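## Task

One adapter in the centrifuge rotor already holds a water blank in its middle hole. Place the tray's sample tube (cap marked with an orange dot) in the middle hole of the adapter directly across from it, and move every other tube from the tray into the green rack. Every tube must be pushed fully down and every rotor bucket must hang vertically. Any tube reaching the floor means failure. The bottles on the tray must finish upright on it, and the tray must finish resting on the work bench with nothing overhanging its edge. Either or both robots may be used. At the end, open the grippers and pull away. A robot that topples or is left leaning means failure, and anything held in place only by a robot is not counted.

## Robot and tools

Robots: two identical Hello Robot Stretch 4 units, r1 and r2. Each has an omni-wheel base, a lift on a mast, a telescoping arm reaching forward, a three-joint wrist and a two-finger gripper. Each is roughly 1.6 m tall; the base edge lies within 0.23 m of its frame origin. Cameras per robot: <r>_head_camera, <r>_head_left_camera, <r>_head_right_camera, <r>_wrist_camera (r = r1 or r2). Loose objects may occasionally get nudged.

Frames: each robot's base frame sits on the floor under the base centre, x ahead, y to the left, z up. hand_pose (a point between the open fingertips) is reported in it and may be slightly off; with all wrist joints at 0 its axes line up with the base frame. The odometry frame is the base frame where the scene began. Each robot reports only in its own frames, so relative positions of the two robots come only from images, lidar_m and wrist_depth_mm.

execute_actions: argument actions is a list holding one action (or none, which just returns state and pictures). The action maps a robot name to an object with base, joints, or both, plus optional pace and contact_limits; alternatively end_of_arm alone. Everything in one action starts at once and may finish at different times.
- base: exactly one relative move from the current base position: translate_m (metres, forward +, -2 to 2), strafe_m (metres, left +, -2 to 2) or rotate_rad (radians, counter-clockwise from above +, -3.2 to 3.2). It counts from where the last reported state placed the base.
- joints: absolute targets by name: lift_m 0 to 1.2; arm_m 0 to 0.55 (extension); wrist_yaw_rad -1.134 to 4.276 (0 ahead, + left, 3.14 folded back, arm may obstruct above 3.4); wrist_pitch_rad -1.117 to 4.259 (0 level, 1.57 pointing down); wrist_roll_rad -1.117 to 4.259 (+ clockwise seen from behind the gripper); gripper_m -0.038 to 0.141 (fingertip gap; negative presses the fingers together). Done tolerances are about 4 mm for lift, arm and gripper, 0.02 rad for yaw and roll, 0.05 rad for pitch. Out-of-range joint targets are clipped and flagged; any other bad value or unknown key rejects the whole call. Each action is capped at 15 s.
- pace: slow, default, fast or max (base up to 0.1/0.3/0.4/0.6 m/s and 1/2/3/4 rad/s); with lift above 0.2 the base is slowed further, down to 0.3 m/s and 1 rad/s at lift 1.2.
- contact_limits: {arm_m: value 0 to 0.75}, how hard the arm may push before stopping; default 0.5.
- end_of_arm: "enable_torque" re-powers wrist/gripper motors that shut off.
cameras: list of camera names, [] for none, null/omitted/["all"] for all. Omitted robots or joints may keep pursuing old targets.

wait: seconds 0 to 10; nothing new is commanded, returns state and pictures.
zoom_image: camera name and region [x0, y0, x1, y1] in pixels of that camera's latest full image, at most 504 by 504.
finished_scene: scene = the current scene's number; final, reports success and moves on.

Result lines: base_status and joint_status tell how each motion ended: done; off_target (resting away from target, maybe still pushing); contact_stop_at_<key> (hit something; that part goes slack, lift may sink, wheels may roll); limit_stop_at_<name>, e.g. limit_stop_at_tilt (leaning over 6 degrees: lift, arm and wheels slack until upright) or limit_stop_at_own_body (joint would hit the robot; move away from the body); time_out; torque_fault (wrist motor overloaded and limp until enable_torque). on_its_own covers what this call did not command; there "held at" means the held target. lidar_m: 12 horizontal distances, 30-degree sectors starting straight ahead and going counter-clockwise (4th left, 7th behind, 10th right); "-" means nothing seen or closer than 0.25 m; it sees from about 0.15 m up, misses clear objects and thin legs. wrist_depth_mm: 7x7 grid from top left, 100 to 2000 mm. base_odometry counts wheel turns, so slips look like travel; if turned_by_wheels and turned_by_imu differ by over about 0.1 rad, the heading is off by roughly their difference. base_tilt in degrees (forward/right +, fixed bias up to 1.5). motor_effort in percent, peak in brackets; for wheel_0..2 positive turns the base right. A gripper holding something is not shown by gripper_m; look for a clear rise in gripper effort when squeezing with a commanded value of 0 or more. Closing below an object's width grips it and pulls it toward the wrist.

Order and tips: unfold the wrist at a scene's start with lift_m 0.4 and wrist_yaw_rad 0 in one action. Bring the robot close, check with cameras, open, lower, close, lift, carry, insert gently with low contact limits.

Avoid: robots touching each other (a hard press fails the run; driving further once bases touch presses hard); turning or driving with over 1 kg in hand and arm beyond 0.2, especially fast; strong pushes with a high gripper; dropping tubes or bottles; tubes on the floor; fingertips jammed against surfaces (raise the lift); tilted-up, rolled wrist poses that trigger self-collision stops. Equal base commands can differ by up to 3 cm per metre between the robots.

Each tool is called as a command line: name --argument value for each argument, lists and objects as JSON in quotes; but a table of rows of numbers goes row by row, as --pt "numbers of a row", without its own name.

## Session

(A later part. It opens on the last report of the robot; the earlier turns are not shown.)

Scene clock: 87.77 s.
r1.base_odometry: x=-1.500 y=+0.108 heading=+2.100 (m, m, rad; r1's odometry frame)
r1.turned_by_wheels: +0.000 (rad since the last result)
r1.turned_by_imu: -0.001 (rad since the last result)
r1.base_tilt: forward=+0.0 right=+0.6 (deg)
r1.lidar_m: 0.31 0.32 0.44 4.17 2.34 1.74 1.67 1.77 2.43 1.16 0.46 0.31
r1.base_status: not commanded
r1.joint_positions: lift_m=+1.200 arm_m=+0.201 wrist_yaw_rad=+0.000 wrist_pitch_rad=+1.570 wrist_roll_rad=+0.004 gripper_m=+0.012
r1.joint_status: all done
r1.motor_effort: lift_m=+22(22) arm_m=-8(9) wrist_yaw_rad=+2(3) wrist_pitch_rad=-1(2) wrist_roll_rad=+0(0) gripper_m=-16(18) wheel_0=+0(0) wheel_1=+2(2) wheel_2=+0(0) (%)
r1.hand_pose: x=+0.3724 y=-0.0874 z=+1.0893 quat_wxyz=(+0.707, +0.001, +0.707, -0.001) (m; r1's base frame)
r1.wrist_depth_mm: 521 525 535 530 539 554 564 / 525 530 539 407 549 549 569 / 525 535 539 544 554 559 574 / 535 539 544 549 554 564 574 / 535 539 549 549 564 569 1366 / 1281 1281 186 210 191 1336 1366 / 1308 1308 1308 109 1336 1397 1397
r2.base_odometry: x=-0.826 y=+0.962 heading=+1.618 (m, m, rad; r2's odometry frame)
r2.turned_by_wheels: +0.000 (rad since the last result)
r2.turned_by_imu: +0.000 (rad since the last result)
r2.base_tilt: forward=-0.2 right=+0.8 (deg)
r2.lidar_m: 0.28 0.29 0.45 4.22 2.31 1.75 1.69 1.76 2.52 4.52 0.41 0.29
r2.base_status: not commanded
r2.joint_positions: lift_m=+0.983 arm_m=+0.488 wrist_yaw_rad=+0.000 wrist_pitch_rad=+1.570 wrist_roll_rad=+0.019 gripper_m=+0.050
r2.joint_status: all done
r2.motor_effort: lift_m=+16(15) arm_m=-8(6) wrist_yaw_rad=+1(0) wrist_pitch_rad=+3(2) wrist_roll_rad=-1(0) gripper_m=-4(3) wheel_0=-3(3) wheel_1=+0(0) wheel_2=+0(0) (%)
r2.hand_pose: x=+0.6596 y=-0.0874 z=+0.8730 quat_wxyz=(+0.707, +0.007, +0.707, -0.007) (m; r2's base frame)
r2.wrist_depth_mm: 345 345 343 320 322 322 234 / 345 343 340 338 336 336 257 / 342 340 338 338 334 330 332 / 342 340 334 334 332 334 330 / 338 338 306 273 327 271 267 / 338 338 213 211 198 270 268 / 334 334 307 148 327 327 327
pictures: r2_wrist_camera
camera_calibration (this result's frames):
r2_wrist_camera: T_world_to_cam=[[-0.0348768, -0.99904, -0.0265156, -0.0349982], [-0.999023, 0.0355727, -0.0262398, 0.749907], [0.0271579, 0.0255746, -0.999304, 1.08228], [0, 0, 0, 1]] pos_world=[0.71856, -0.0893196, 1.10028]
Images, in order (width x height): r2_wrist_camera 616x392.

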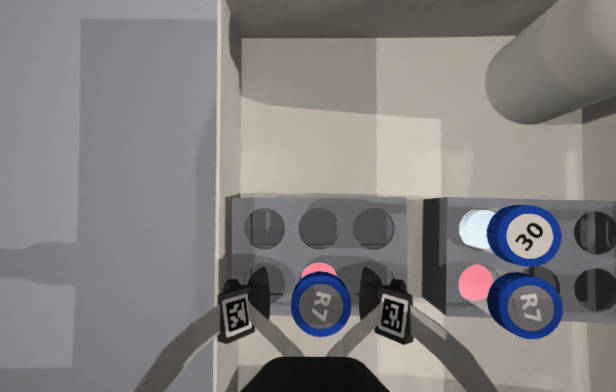

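execute_actions --actions '[{"r1":{"base":{"strafe_m":-0.4}},"r2":{"joints":{"arm_m":0.483,"lift_m":0.987,"gripper_m":0.012}}}]' --cameras '["r2_wrist_camera"]'

execute_actions --actions '[{"r1":{"base":{"strafe_m":-0.4}},"r2":{"joints":{"lift_m":1.15}}}]' --cameras '["r2_wrist_camera"]'

Scene clock: 93.10 s.
r1.base_odometry: x=-1.155 y=+0.310 heading=+2.099 (m, m, rad; r1's odometry frame)
r1.turned_by_wheels: +0.000 (rad since the last result)
r1.turned_by_imu: -0.002 (rad since the last result)
r1.base_tilt: forward=-0.1 right=+0.6 (deg)
r1.lidar_m: 0.30 0.31 0.46 4.58 2.35 1.74 1.68 1.76 2.47 1.16 0.43 0.32
r1.base_status: done
r1.joint_positions: lift_m=+1.200 arm_m=+0.201 wrist_yaw_rad=+0.000 wrist_pitch_rad=+1.570 wrist_roll_rad=+0.004 gripper_m=+0.012
r1.joint_status: not commanded
r1.motor_effort: lift_m=+22(22) arm_m=-8(8) wrist_yaw_rad=-1(2) wrist_pitch_rad=-2(3) wrist_roll_rad=+1(0) gripper_m=-15(18) wheel_0=-2(8) wheel_1=+1(9) wheel_2=-1(0) (%)
r1.hand_pose: x=+0.3724 y=-0.0874 z=+1.0894 quat_wxyz=(+0.707, +0.001, +0.707, -0.001) (m; r1's base frame)
r1.wrist_depth_mm: 492 504 530 539 549 554 564 / 525 530 539 549 549 554 569 / 525 530 544 544 554 559 574 / 535 539 544 549 554 564 569 / 535 539 549 554 564 569 699 / 1281 1281 186 209 192 1366 1366 / 1308 1308 1308 109 1366 1366 1366
r2.base_odometry: x=-0.826 y=+0.962 heading=+1.618 (m, m, rad; r2's odometry frame)
r2.turned_by_wheels: +0.000 (rad since the last result)
r2.turned_by_imu: +0.000 (rad since the last result)
r2.base_tilt: forward=-0.3 right=+0.9 (deg)
r2.lidar_m: 0.28 0.29 0.44 4.24 2.34 1.76 1.71 1.77 2.52 4.51 0.40 0.31
r2.base_status: not commanded
r2.joint_positions: lift_m=+0.987 arm_m=+0.485 wrist_yaw_rad=+0.000 wrist_pitch_rad=+1.570 wrist_roll_rad=+0.019 gripper_m=+0.012
r2.joint_status: all done
r2.motor_effort: lift_m=+22(22) arm_m=-8(9) wrist_yaw_rad=+0(0) wrist_pitch_rad=+2(4) wrist_roll_rad=+0(0) gripper_m=-14(11) wheel_0=-2(3) wheel_1=+0(0) wheel_2=+0(0) (%)
r2.hand_pose: x=+0.6557 y=-0.0874 z=+0.8765 quat_wxyz=(+0.707, +0.007, +0.707, -0.007) (m; r2's base frame)
r2.wrist_depth_mm: 351 347 343 330 327 310 234 / 347 347 342 343 340 338 263 / 347 345 340 340 340 338 336 / 345 343 340 332 336 274 273 / 342 342 332 277 330 273 273 / 342 340 194 208 191 273 272 / 340 338 309 330 330 330 329
pictures: r2_wrist_camera
camera_calibration (this result's frames):
r2_wrist_camera: T_world_to_cam=[[-0.0348824, -0.99904, -0.026513, -0.0350409], [-0.999024, 0.0355763, -0.026165, 0.746021], [0.0270831, 0.0255745, -0.999306, 1.08592], [0, 0, 0, 1]] pos_world=[0.714661, -0.0893198, 1.10376]
Images, in order (width x height): r2_wrist_camera 616x392.

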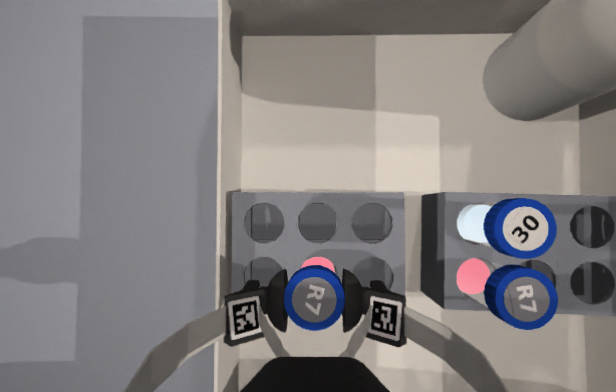

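Scene clock: 95.77 s.
r1.base_odometry: x=-0.810 y=+0.511 heading=+2.099 (m, m, rad; r1's odometry frame)
r1.turned_by_wheels: +0.000 (rad since the last result)
r1.turned_by_imu: -0.001 (rad since the last result)
r1.base_tilt: forward=+0.0 right=+0.8 (deg)
r1.lidar_m: 0.29 0.32 0.45 1.27 2.31 1.75 1.68 1.76 2.45 3.78 0.42 0.31
r1.base_status: done
r1.joint_positions: lift_m=+1.200 arm_m=+0.201 wrist_yaw_rad=+0.000 wrist_pitch_rad=+1.570 wrist_roll_rad=+0.004 gripper_m=+0.012
r1.joint_status: not commanded
r1.motor_effort: lift_m=+22(22) arm_m=-7(7) wrist_yaw_rad=+0(1) wrist_pitch_rad=-2(0) wrist_roll_rad=-1(0) gripper_m=-18(17) wheel_0=+1(3) wheel_1=-1(9) wheel_2=-1(1) (%)
r1.hand_pose: x=+0.3724 y=-0.0874 z=+1.0894 quat_wxyz=(+0.707, +0.001, +0.707, -0.001) (m; r1's base frame)
r1.wrist_depth_mm: 525 525 535 544 768 591 549 / 530 535 539 549 768 603 559 / 530 530 539 549 778 603 521 / 535 539 544 554 778 609 525 / 530 544 549 554 1336 1366 1397 / 1281 1281 186 209 191 1366 1366 / 1308 1308 1281 109 1366 1366 1366
r2.base_odometry: x=-0.826 y=+0.962 heading=+1.618 (m, m, rad; r2's odometry frame)
r2.turned_by_wheels: +0.000 (rad since the last result)
r2.turned_by_imu: +0.000 (rad since the last result)
r2.base_tilt: forward=-0.3 right=+0.8 (deg)
r2.lidar_m: 0.29 0.31 0.44 4.24 2.30 1.76 1.69 1.80 2.56 4.53 0.37 0.30
r2.base_status: not commanded
r2.joint_positions: lift_m=+1.150 arm_m=+0.485 wrist_yaw_rad=+0.000 wrist_pitch_rad=+1.570 wrist_roll_rad=+0.019 gripper_m=+0.012
r2.joint_status: all done
r2.motor_effort: lift_m=+22(23) arm_m=-8(9) wrist_yaw_rad=+0(1) wrist_pitch_rad=+2(1) wrist_roll_rad=+0(0) gripper_m=-14(10) wheel_0=-3(2) wheel_1=+0(0) wheel_2=+0(0) (%)
r2.hand_pose: x=+0.6557 y=-0.0874 z=+1.0395 quat_wxyz=(+0.707, +0.007, +0.707, -0.007) (m; r2's base frame)
r2.wrist_depth_mm: 521 517 512 517 512 512 504 / 512 512 512 508 504 364 500 / 512 508 508 504 508 430 504 / 508 512 508 500 500 469 500 / 508 504 504 442 439 436 492 / 504 508 194 208 194 496 496 / 504 504 500 362 488 427 496
pictures: r2_wrist_camera
camera_calibration (this result's frames):
r2_wrist_camera: T_world_to_cam=[[-0.0348825, -0.99904, -0.026513, -0.03072], [-0.999024, 0.0355764, -0.0261649, 0.750283], [0.027083, 0.0255745, -0.999306, 1.24878], [0, 0, 0, 1]] pos_world=[0.714658, -0.0893198, 1.26673]
Images, in order (width x height): r2_wrist_camera 616x392.

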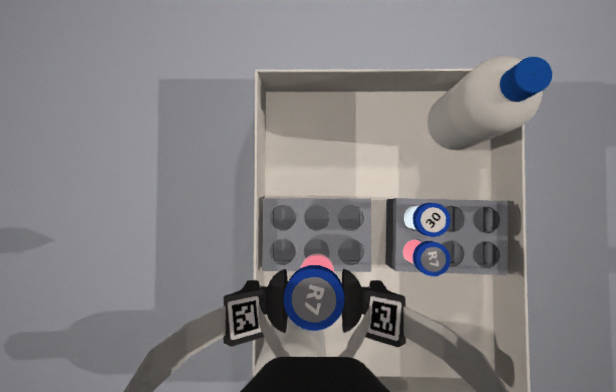

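execute_actions --actions '[{"r1":{"base":{"strafe_m":-0.53},"pace":"fast"},"r2":{"base":{"strafe_m":-0.56},"pace":"fast"}}]' --cameras '["r1_wrist_camera","r2_wrist_camera"]'

Scene clock: 105.20 s.
r1.base_odometry: x=-0.352 y=+0.778 heading=+2.099 (m, m, rad; r1's odometry frame)
r1.turned_by_wheels: +0.000 (rad since the last result)
r1.turned_by_imu: -0.002 (rad since the last result)
r1.base_tilt: forward=+0.0 right=+0.6 (deg)
r1.lidar_m: 0.27 0.30 0.46 1.24 2.39 1.76 1.69 1.76 2.46 3.26 0.42 0.30
r1.base_status: done
r1.joint_positions: lift_m=+1.200 arm_m=+0.201 wrist_yaw_rad=+0.000 wrist_pitch_rad=+1.570 wrist_roll_rad=+0.004 gripper_m=+0.012
r1.joint_status: not commanded
r1.motor_effort: lift_m=+21(21) arm_m=-8(8) wrist_yaw_rad=+2(1) wrist_pitch_rad=-1(2) wrist_roll_rad=+2(1) gripper_m=-18(16) wheel_0=-1(8) wheel_1=-1(9) wheel_2=-1(1) (%)
r1.hand_pose: x=+0.3724 y=-0.0874 z=+1.0894 quat_wxyz=(+0.707, +0.001, +0.707, -0.001) (m; r1's base frame)
r1.wrist_depth_mm: 1229 732 549 559 564 539 1336 / 1229 741 564 559 569 549 1336 / 1255 741 559 564 574 517 1366 / 1255 866 500 574 512 517 1397 / 1281 1281 554 504 1336 1336 1366 / 1281 1281 186 209 191 1397 1366 / 1281 1308 1281 109 1336 1366 1366
r2.base_odometry: x=-0.267 y=+0.988 heading=+1.618 (m, m, rad; r2's odometry frame)
r2.turned_by_wheels: +0.000 (rad since the last result)
r2.turned_by_imu: +0.000 (rad since the last result)
r2.base_tilt: forward=-0.4 right=+0.8 (deg)
r2.lidar_m: 0.25 0.29 0.40 1.60 2.35 1.75 1.71 1.81 2.54 3.95 0.39 0.27
r2.base_status: done
r2.joint_positions: lift_m=+1.150 arm_m=+0.485 wrist_yaw_rad=+0.000 wrist_pitch_rad=+1.570 wrist_roll_rad=+0.019 gripper_m=+0.012
r2.joint_status: not commanded
r2.motor_effort: lift_m=+21(22) arm_m=-9(9) wrist_yaw_rad=+0(0) wrist_pitch_rad=+2(3) wrist_roll_rad=-1(0) gripper_m=-14(13) wheel_0=+3(11) wheel_1=+2(9) wheel_2=+0(1) (%)
r2.hand_pose: x=+0.6556 y=-0.0874 z=+1.0396 quat_wxyz=(+0.707, +0.007, +0.707, -0.007) (m; r2's base frame)
r2.wrist_depth_mm: 521 517 517 508 508 512 1281 / 521 517 508 508 508 504 1281 / 473 512 508 508 508 500 1281 / 480 508 504 508 508 500 1255 / 477 508 500 445 496 504 1255 / 504 504 193 208 194 496 1229 / 496 504 500 496 496 492 1255
pictures: r1_wrist_camera, r2_wrist_camera
camera_calibration (this result's frames):
r1_wrist_camera: T_world_to_cam=[[-0.0200165, -0.99905, 0.0387033, -0.123139], [-0.999577, 0.0208134, 0.0202983, 0.405906], [-0.0210846, -0.0382806, -0.999045, 1.32177], [0, 0, 0, 1]] pos_world=[0.431139, -0.080872, 1.31704]
r2_wrist_camera: T_world_to_cam=[[-0.0348838, -0.99904, -0.0265114, -0.0307189], [-0.999026, 0.0355764, -0.0261192, 0.750214], [0.0270373, 0.0255744, -0.999307, 1.24892], [0, 0, 0, 1]] pos_world=[0.714644, -0.0893198, 1.26684]
Images, in order (width x height): r1_wrist_camera 616x392, r2_wrist_camera 616x392.

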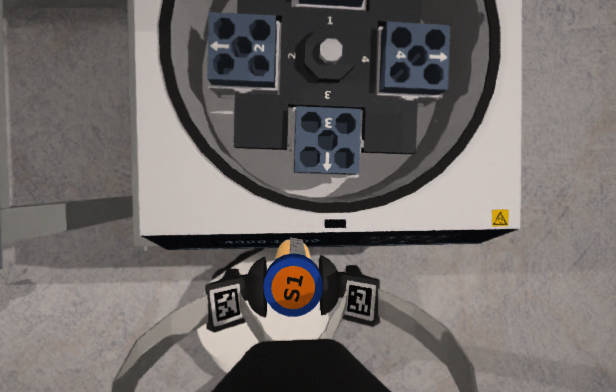

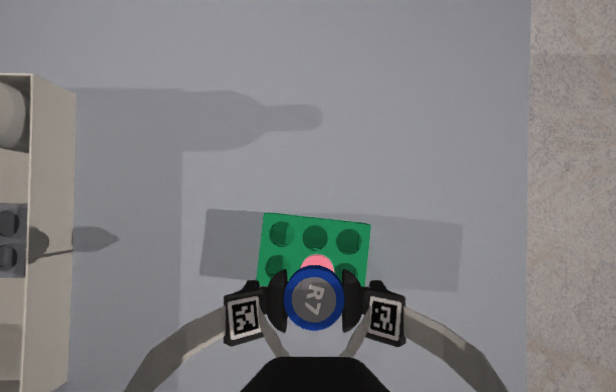

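execute_actions --actions '[{"r1":{"base":{"strafe_m":-0.053},"joints":{"arm_m":0.318,"lift_m":1.08}},"r2":{"base":{"strafe_m":-0.0386},"joints":{"arm_m":0.5,"lift_m":1.07}}}]' --cameras '["r1_wrist_camera","r2_wrist_camera"]'

Scene clock: 111.63 s.
r1.base_odometry: x=-0.306 y=+0.805 heading=+2.099 (m, m, rad; r1's odometry frame)
r1.turned_by_wheels: +0.000 (rad since the last result)
r1.turned_by_imu: -0.001 (rad since the last result)
r1.base_tilt: forward=-0.1 right=+0.7 (deg)
r1.lidar_m: 0.28 0.30 0.52 1.19 2.40 1.76 1.70 1.76 2.45 3.20 0.43 0.30
r1.base_status: done
r1.joint_positions: lift_m=+1.080 arm_m=+0.317 wrist_yaw_rad=+0.000 wrist_pitch_rad=+1.570 wrist_roll_rad=+0.004 gripper_m=+0.012
r1.joint_status: all done
r1.motor_effort: lift_m=+13(19) arm_m=+7(7) wrist_yaw_rad=+2(1) wrist_pitch_rad=+0(1) wrist_roll_rad=+0(1) gripper_m=-18(18) wheel_0=+0(10) wheel_1=+0(10) wheel_2=-2(0) (%)
r1.hand_pose: x=+0.4878 y=-0.0874 z=+0.9701 quat_wxyz=(+0.707, +0.001, +0.707, -0.001) (m; r1's base frame)
r1.wrist_depth_mm: 368 421 436 418 449 394 1229 / 368 418 439 442 449 424 1205 / 373 418 445 445 436 430 1255 / 375 436 442 452 455 397 1229 / 375 379 466 427 466 399 1229 / 699 382 186 210 191 399 1255 / 1182 384 389 109 1229 1205 1255
r2.base_odometry: x=-0.229 y=+0.990 heading=+1.618 (m, m, rad; r2's odometry frame)
r2.turned_by_wheels: +0.000 (rad since the last result)
r2.turned_by_imu: +0.000 (rad since the last result)
r2.base_tilt: forward=-0.3 right=+0.8 (deg)
r2.lidar_m: 0.25 0.27 0.40 1.59 2.38 1.78 1.72 1.82 2.57 3.91 0.37 0.26
r2.base_status: done
r2.joint_positions: lift_m=+1.070 arm_m=+0.498 wrist_yaw_rad=+0.000 wrist_pitch_rad=+1.570 wrist_roll_rad=+0.019 gripper_m=+0.012
r2.joint_status: all done
r2.motor_effort: lift_m=+16(18) arm_m=+9(8) wrist_yaw_rad=+0(1) wrist_pitch_rad=+3(1) wrist_roll_rad=+0(0) gripper_m=-15(12) wheel_0=+1(10) wheel_1=-1(8) wheel_2=+0(0) (%)
r2.hand_pose: x=+0.6695 y=-0.0874 z=+0.9600 quat_wxyz=(+0.707, +0.007, +0.707, -0.007) (m; r2's base frame)
r2.wrist_depth_mm: 439 433 433 430 430 427 1229 / 436 430 430 427 430 424 1205 / 436 430 430 424 424 427 1160 / 430 430 427 424 418 418 1205 / 430 424 421 366 418 418 1205 / 430 424 193 208 193 418 1160 / 427 418 418 418 415 413 1182
pictures: r1_wrist_camera, r2_wrist_camera
camera_calibration (this result's frames):
r1_wrist_camera: T_world_to_cam=[[-0.0198676, -0.999053, 0.0386997, -0.116281], [-0.999584, 0.0206575, 0.0201188, 0.523828], [-0.0208992, -0.0382839, -0.999048, 1.20493], [0, 0, 0, 1]] pos_world=[0.546482, -0.0808628, 1.19774]
r2_wrist_camera: T_world_to_cam=[[-0.0349586, -0.999037, -0.0265079, -0.032297], [-0.999026, 0.0356486, -0.0260195, 0.761941], [0.0269394, 0.0255725, -0.99931, 1.16907], [0, 0, 0, 1]] pos_world=[0.728575, -0.0893241, 1.18723]
Images, in order (width x height): r1_wrist_camera 616x392, r2_wrist_camera 616x392.

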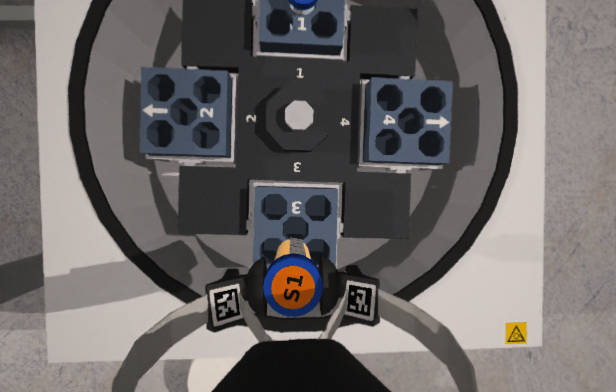

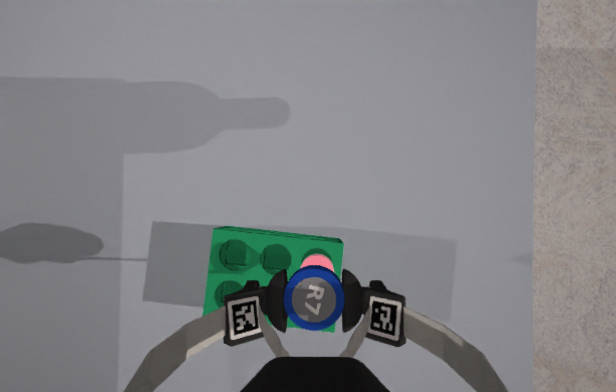

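zoom_image --camera "r1_wrist_camera" --region '[230, 170, 370, 320]'

zoom_image --camera "r2_wrist_camera" --region '[200, 210, 380, 340]'

Region (230, 170, 370, 320) of r1_wrist_camera's 616x392 image, scaled by 3.360; it fills the left 470 columns of this view, and the rest is white.

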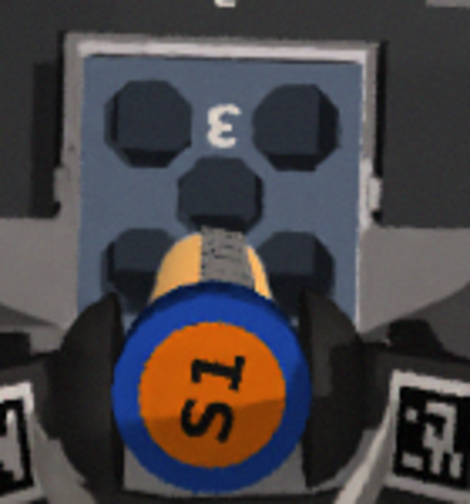

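Region (200, 210, 380, 340) of r2_wrist_camera's 616x392 image, scaled by 2.800.

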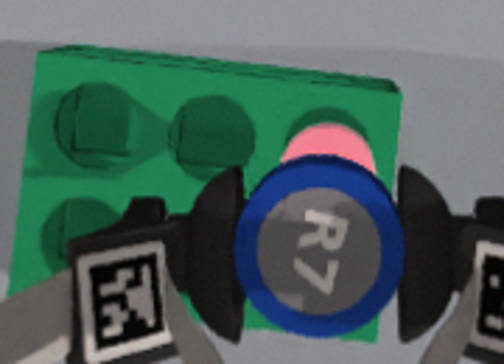

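execute_actions --actions '[{"r1":{"base":{"strafe_m":-0.0045},"joints":{"arm_m":0.3215,"lift_m":1.0},"pace":"slow"},"r2":{"joints":{"lift_m":0.982},"pace":"slow"}}]' --cameras '["r1_wrist_camera","r2_wrist_camera"]'

zoom_image --camera "r1_wrist_camera" --region '[220, 170, 380, 320]'

Scene clock: 119.57 s.
r1.base_odometry: x=-0.302 y=+0.807 heading=+2.099 (m, m, rad; r1's odometry frame)
r1.turned_by_wheels: +0.000 (rad since the last result)
r1.turned_by_imu: -0.001 (rad since the last result)
r1.base_tilt: forward=+0.0 right=+0.7 (deg)
r1.lidar_m: 0.27 0.29 0.51 1.23 2.39 1.74 1.69 1.78 2.45 3.20 0.40 0.29
r1.base_status: done
r1.joint_positions: lift_m=+1.000 arm_m=+0.320 wrist_yaw_rad=+0.000 wrist_pitch_rad=+1.570 wrist_roll_rad=+0.004 gripper_m=+0.012
r1.joint_status: all done
r1.motor_effort: lift_m=+13(12) arm_m=+8(8) wrist_yaw_rad=+0(0) wrist_pitch_rad=+0(2) wrist_roll_rad=-1(1) gripper_m=-17(16) wheel_0=+3(5) wheel_1=-3(3) wheel_2=-1(1) (%)
r1.hand_pose: x=+0.4913 y=-0.0874 z=+0.8901 quat_wxyz=(+0.707, +0.001, +0.707, -0.001) (m; r1's base frame)
r1.wrist_depth_mm: 304 368 357 362 366 387 312 / 315 340 359 347 351 355 315 / 312 345 364 366 366 366 315 / 296 392 362 370 375 394 317 / 297 362 366 342 377 340 320 / 298 303 186 210 191 317 322 / 301 303 306 109 315 320 324
r2.base_odometry: x=-0.229 y=+0.990 heading=+1.618 (m, m, rad; r2's odometry frame)
r2.turned_by_wheels: +0.000 (rad since the last result)
r2.turned_by_imu: +0.000 (rad since the last result)
r2.base_tilt: forward=-0.4 right=+0.7 (deg)
r2.lidar_m: 0.27 0.28 0.42 1.55 2.37 1.80 1.71 1.80 2.56 3.92 0.39 0.29
r2.base_status: not commanded
r2.joint_positions: lift_m=+0.982 arm_m=+0.498 wrist_yaw_rad=+0.000 wrist_pitch_rad=+1.570 wrist_roll_rad=+0.019 gripper_m=+0.012
r2.joint_status: all done
r2.motor_effort: lift_m=+16(16) arm_m=+8(9) wrist_yaw_rad=+1(0) wrist_pitch_rad=+0(2) wrist_roll_rad=+0(0) gripper_m=-15(15) wheel_0=+1(0) wheel_1=-1(1) wheel_2=+0(0) (%)
r2.hand_pose: x=+0.6695 y=-0.0874 z=+0.8720 quat_wxyz=(+0.707, +0.007, +0.707, -0.007) (m; r2's base frame)
r2.wrist_depth_mm: 343 342 343 340 340 340 338 / 342 343 342 338 336 334 336 / 342 340 338 336 334 336 334 / 340 338 338 334 332 332 332 / 336 338 304 297 332 332 332 / 334 334 195 207 194 330 325 / 332 334 330 271 329 329 327
pictures: r1_wrist_camera, r2_wrist_camera
camera_calibration (this result's frames):
r1_wrist_camera: T_world_to_cam=[[-0.0198676, -0.999053, 0.0386997, -0.113117], [-0.999584, 0.0206575, 0.0201188, 0.528922], [-0.0208992, -0.0382839, -0.999048, 1.12509], [0, 0, 0, 1]] pos_world=[0.549968, -0.0808628, 1.11776]
r2_wrist_camera: T_world_to_cam=[[-0.0349595, -0.999037, -0.0265069, -0.0346296], [-0.999026, 0.0356487, -0.0259889, 0.759619], [0.0269088, 0.0255725, -0.999311, 1.08118], [0, 0, 0, 1]] pos_world=[0.728575, -0.0893241, 1.09926]
Images, in order (width x height): r1_wrist_camera 616x392, r2_wrist_camera 616x392.

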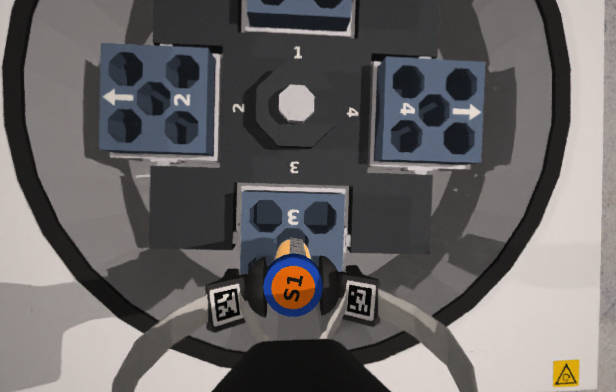

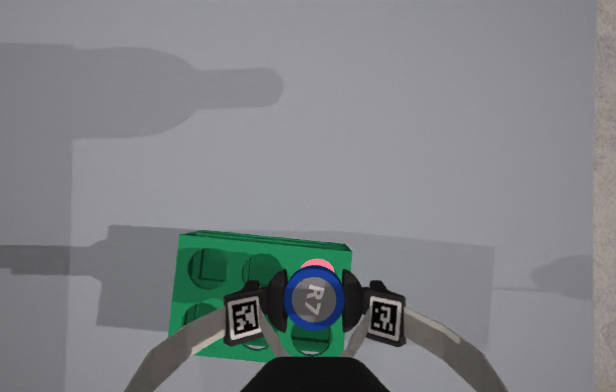

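Region (220, 170, 380, 320) of r1_wrist_camera's 616x392 image, scaled by 3.150; it fills the top 472 rows of this view, and the rest is white.

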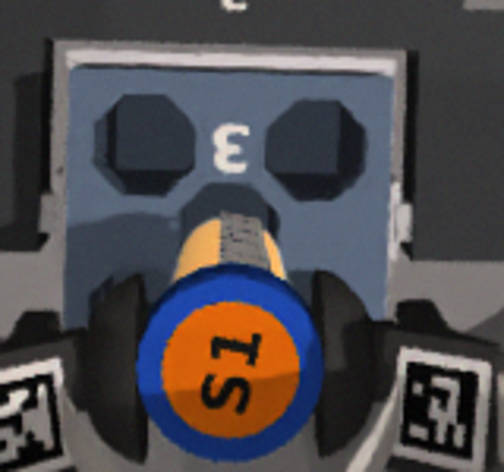

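execute_actions --actions '[{"r1":{"joints":{"lift_m":0.93},"pace":"slow"},"r2":{"joints":{"gripper_m":0.05}}}]' --cameras '["r1_wrist_camera","r2_wrist_camera","r1_head_left_camera"]'

Scene clock: 123.93 s.
r1.base_odometry: x=-0.302 y=+0.807 heading=+2.099 (m, m, rad; r1's odometry frame)
r1.turned_by_wheels: +0.000 (rad since the last result)
r1.turned_by_imu: -0.001 (rad since the last result)
r1.base_tilt: forward=+0.0 right=+0.7 (deg)
r1.lidar_m: 0.28 0.28 0.52 1.25 2.39 1.75 1.69 1.78 2.48 3.20 0.44 0.30
r1.base_status: not commanded
r1.joint_positions: lift_m=+0.930 arm_m=+0.320 wrist_yaw_rad=+0.000 wrist_pitch_rad=+1.570 wrist_roll_rad=+0.004 gripper_m=+0.012
r1.joint_status: all done
r1.motor_effort: lift_m=+13(11) arm_m=+8(7) wrist_yaw_rad=-2(0) wrist_pitch_rad=+0(0) wrist_roll_rad=+0(0) gripper_m=-17(17) wheel_0=+3(3) wheel_1=-3(3) wheel_2=-1(0) (%)
r1.hand_pose: x=+0.4913 y=-0.0874 z=+0.8201 quat_wxyz=(+0.707, +0.001, +0.707, -0.001) (m; r1's base frame)
r1.wrist_depth_mm: 278 266 290 293 298 298 296 / 273 266 293 274 297 277 304 / 286 290 294 296 300 279 301 / 291 293 294 297 303 349 286 / 262 294 294 272 304 312 263 / 230 286 186 210 191 277 246 / 232 231 283 109 267 243 249
r2.base_odometry: x=-0.229 y=+0.990 heading=+1.618 (m, m, rad; r2's odometry frame)
r2.turned_by_wheels: +0.000 (rad since the last result)
r2.turned_by_imu: +0.000 (rad since the last result)
r2.base_tilt: forward=-0.3 right=+0.8 (deg)
r2.lidar_m: 0.25 0.28 0.40 1.56 2.36 1.79 1.71 1.83 2.55 3.92 0.39 0.29
r2.base_status: not commanded
r2.joint_positions: lift_m=+0.982 arm_m=+0.498 wrist_yaw_rad=+0.000 wrist_pitch_rad=+1.570 wrist_roll_rad=+0.019 gripper_m=+0.050
r2.joint_status: all done
r2.motor_effort: lift_m=+16(16) arm_m=+9(9) wrist_yaw_rad=-1(1) wrist_pitch_rad=+2(2) wrist_roll_rad=+0(0) gripper_m=-5(10) wheel_0=+0(0) wheel_1=-1(1) wheel_2=+0(0) (%)
r2.hand_pose: x=+0.6695 y=-0.0874 z=+0.8720 quat_wxyz=(+0.707, +0.007, +0.707, -0.007) (m; r2's base frame)
r2.wrist_depth_mm: 347 343 343 342 340 340 338 / 343 342 338 338 338 338 334 / 343 338 342 336 334 334 334 / 340 338 336 336 334 332 332 / 338 336 303 300 332 332 330 / 334 336 213 271 198 329 330 / 334 332 329 149 329 329 327
pictures: r1_head_left_camera, r1_wrist_camera, r2_wrist_camera
camera_calibration (this result's frames):
r1_wrist_camera: T_world_to_cam=[[-0.0198724, -0.999053, 0.0386973, -0.110403], [-0.999587, 0.0206575, 0.0199972, 0.530486], [-0.0207777, -0.0382839, -0.999051, 1.05512], [0, 0, 0, 1]] pos_world=[0.549996, -0.0808629, 1.04778]
r2_wrist_camera: T_world_to_cam=[[-0.0349593, -0.999037, -0.0265069, -0.0346296], [-0.999026, 0.0356485, -0.0259889, 0.759621], [0.0269088, 0.0255725, -0.999311, 1.08118], [0, 0, 0, 1]] pos_world=[0.728578, -0.0893241, 1.09926]
Images, in order (width x height): r1_head_left_camera 420x672, r1_wrist_camera 616x392, r2_wrist_camera 616x392.

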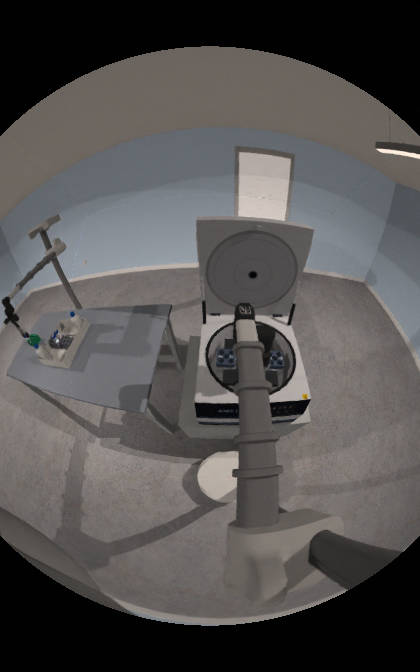

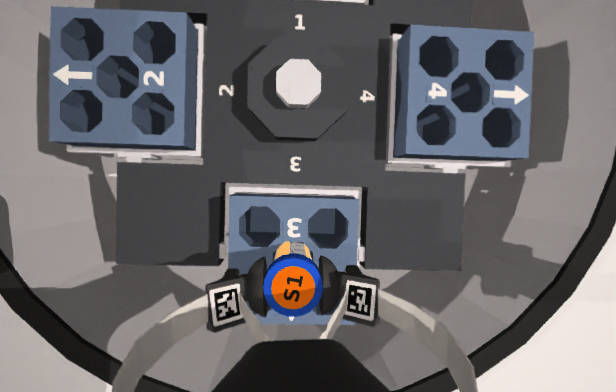

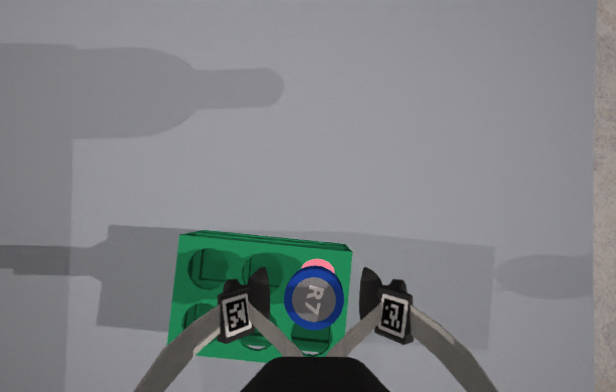

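execute_actions --actions '[{"r1":{"joints":{"lift_m":0.912},"pace":"slow"},"r2":{"joints":{"lift_m":1.04},"pace":"fast"}}]' --cameras '["r2_wrist_camera"]'

execute_actions --actions '[{"r1":{"joints":{"gripper_m":0.05}},"r2":{"base":{"strafe_m":0.48},"joints":{"arm_m":0.483},"pace":"max"}}]' --cameras '["r1_wrist_camera","r2_wrist_camera"]'

Scene clock: 128.27 s.
r1.base_odometry: x=-0.302 y=+0.807 heading=+2.099 (m, m, rad; r1's odometry frame)
r1.turned_by_wheels: +0.000 (rad since the last result)
r1.turned_by_imu: -0.001 (rad since the last result)
r1.base_tilt: forward=+0.0 right=+0.7 (deg)
r1.lidar_m: 0.28 0.29 0.52 1.23 2.39 1.76 1.68 1.78 2.44 3.21 0.42 0.27
r1.base_status: not commanded
r1.joint_positions: lift_m=+0.912 arm_m=+0.320 wrist_yaw_rad=+0.000 wrist_pitch_rad=+1.570 wrist_roll_rad=+0.004 gripper_m=+0.012
r1.joint_status: all done
r1.motor_effort: lift_m=+13(13) arm_m=+8(7) wrist_yaw_rad=+0(0) wrist_pitch_rad=-1(0) wrist_roll_rad=+1(0) gripper_m=-17(18) wheel_0=+3(3) wheel_1=-3(3) wheel_2=+0(1) (%)
r1.hand_pose: x=+0.4913 y=-0.0874 z=+0.8021 quat_wxyz=(+0.707, +0.001, +0.707, -0.001) (m; r1's base frame)
r1.wrist_depth_mm: 267 244 273 274 279 268 282 / 271 247 273 257 278 259 279 / 278 264 276 278 282 270 289 / 293 274 278 279 285 329 286 / 262 277 278 254 286 290 263 / 228 287 186 209 191 278 231 / 213 225 282 109 267 226 230
r2.base_odometry: x=-0.229 y=+0.990 heading=+1.618 (m, m, rad; r2's odometry frame)
r2.turned_by_wheels: +0.000 (rad since the last result)
r2.turned_by_imu: +0.000 (rad since the last result)
r2.base_tilt: forward=-0.3 right=+0.7 (deg)
r2.lidar_m: 0.26 0.26 0.40 1.59 2.36 1.80 1.71 1.81 2.55 3.91 0.38 0.26
r2.base_status: not commanded
r2.joint_positions: lift_m=+1.040 arm_m=+0.498 wrist_yaw_rad=+0.000 wrist_pitch_rad=+1.570 wrist_roll_rad=+0.019 gripper_m=+0.050
r2.joint_status: all done
r2.motor_effort: lift_m=+22(22) arm_m=+9(9) wrist_yaw_rad=+1(0) wrist_pitch_rad=+1(1) wrist_roll_rad=+0(0) gripper_m=-1(4) wheel_0=+0(1) wheel_1=-1(1) wheel_2=+0(0) (%)
r2.hand_pose: x=+0.6695 y=-0.0874 z=+0.9295 quat_wxyz=(+0.707, +0.007, +0.707, -0.007) (m; r2's base frame)
r2.wrist_depth_mm: 404 402 404 399 394 394 1160 / 404 404 402 397 397 397 1182 / 404 399 399 399 394 392 1160 / 399 397 397 394 394 392 1160 / 394 394 362 359 389 389 1160 / 397 392 213 329 198 387 1138 / 389 389 389 148 382 384 1160
pictures: r2_wrist_camera
camera_calibration (this result's frames):
r2_wrist_camera: T_world_to_cam=[[-0.0349595, -0.999037, -0.0265069, -0.0331051], [-0.999026, 0.0356487, -0.025991, 0.761121], [0.026911, 0.0255725, -0.999311, 1.13864], [0, 0, 0, 1]] pos_world=[0.728581, -0.0893241, 1.15676]
Images, in order (width x height): r2_wrist_camera 616x392.

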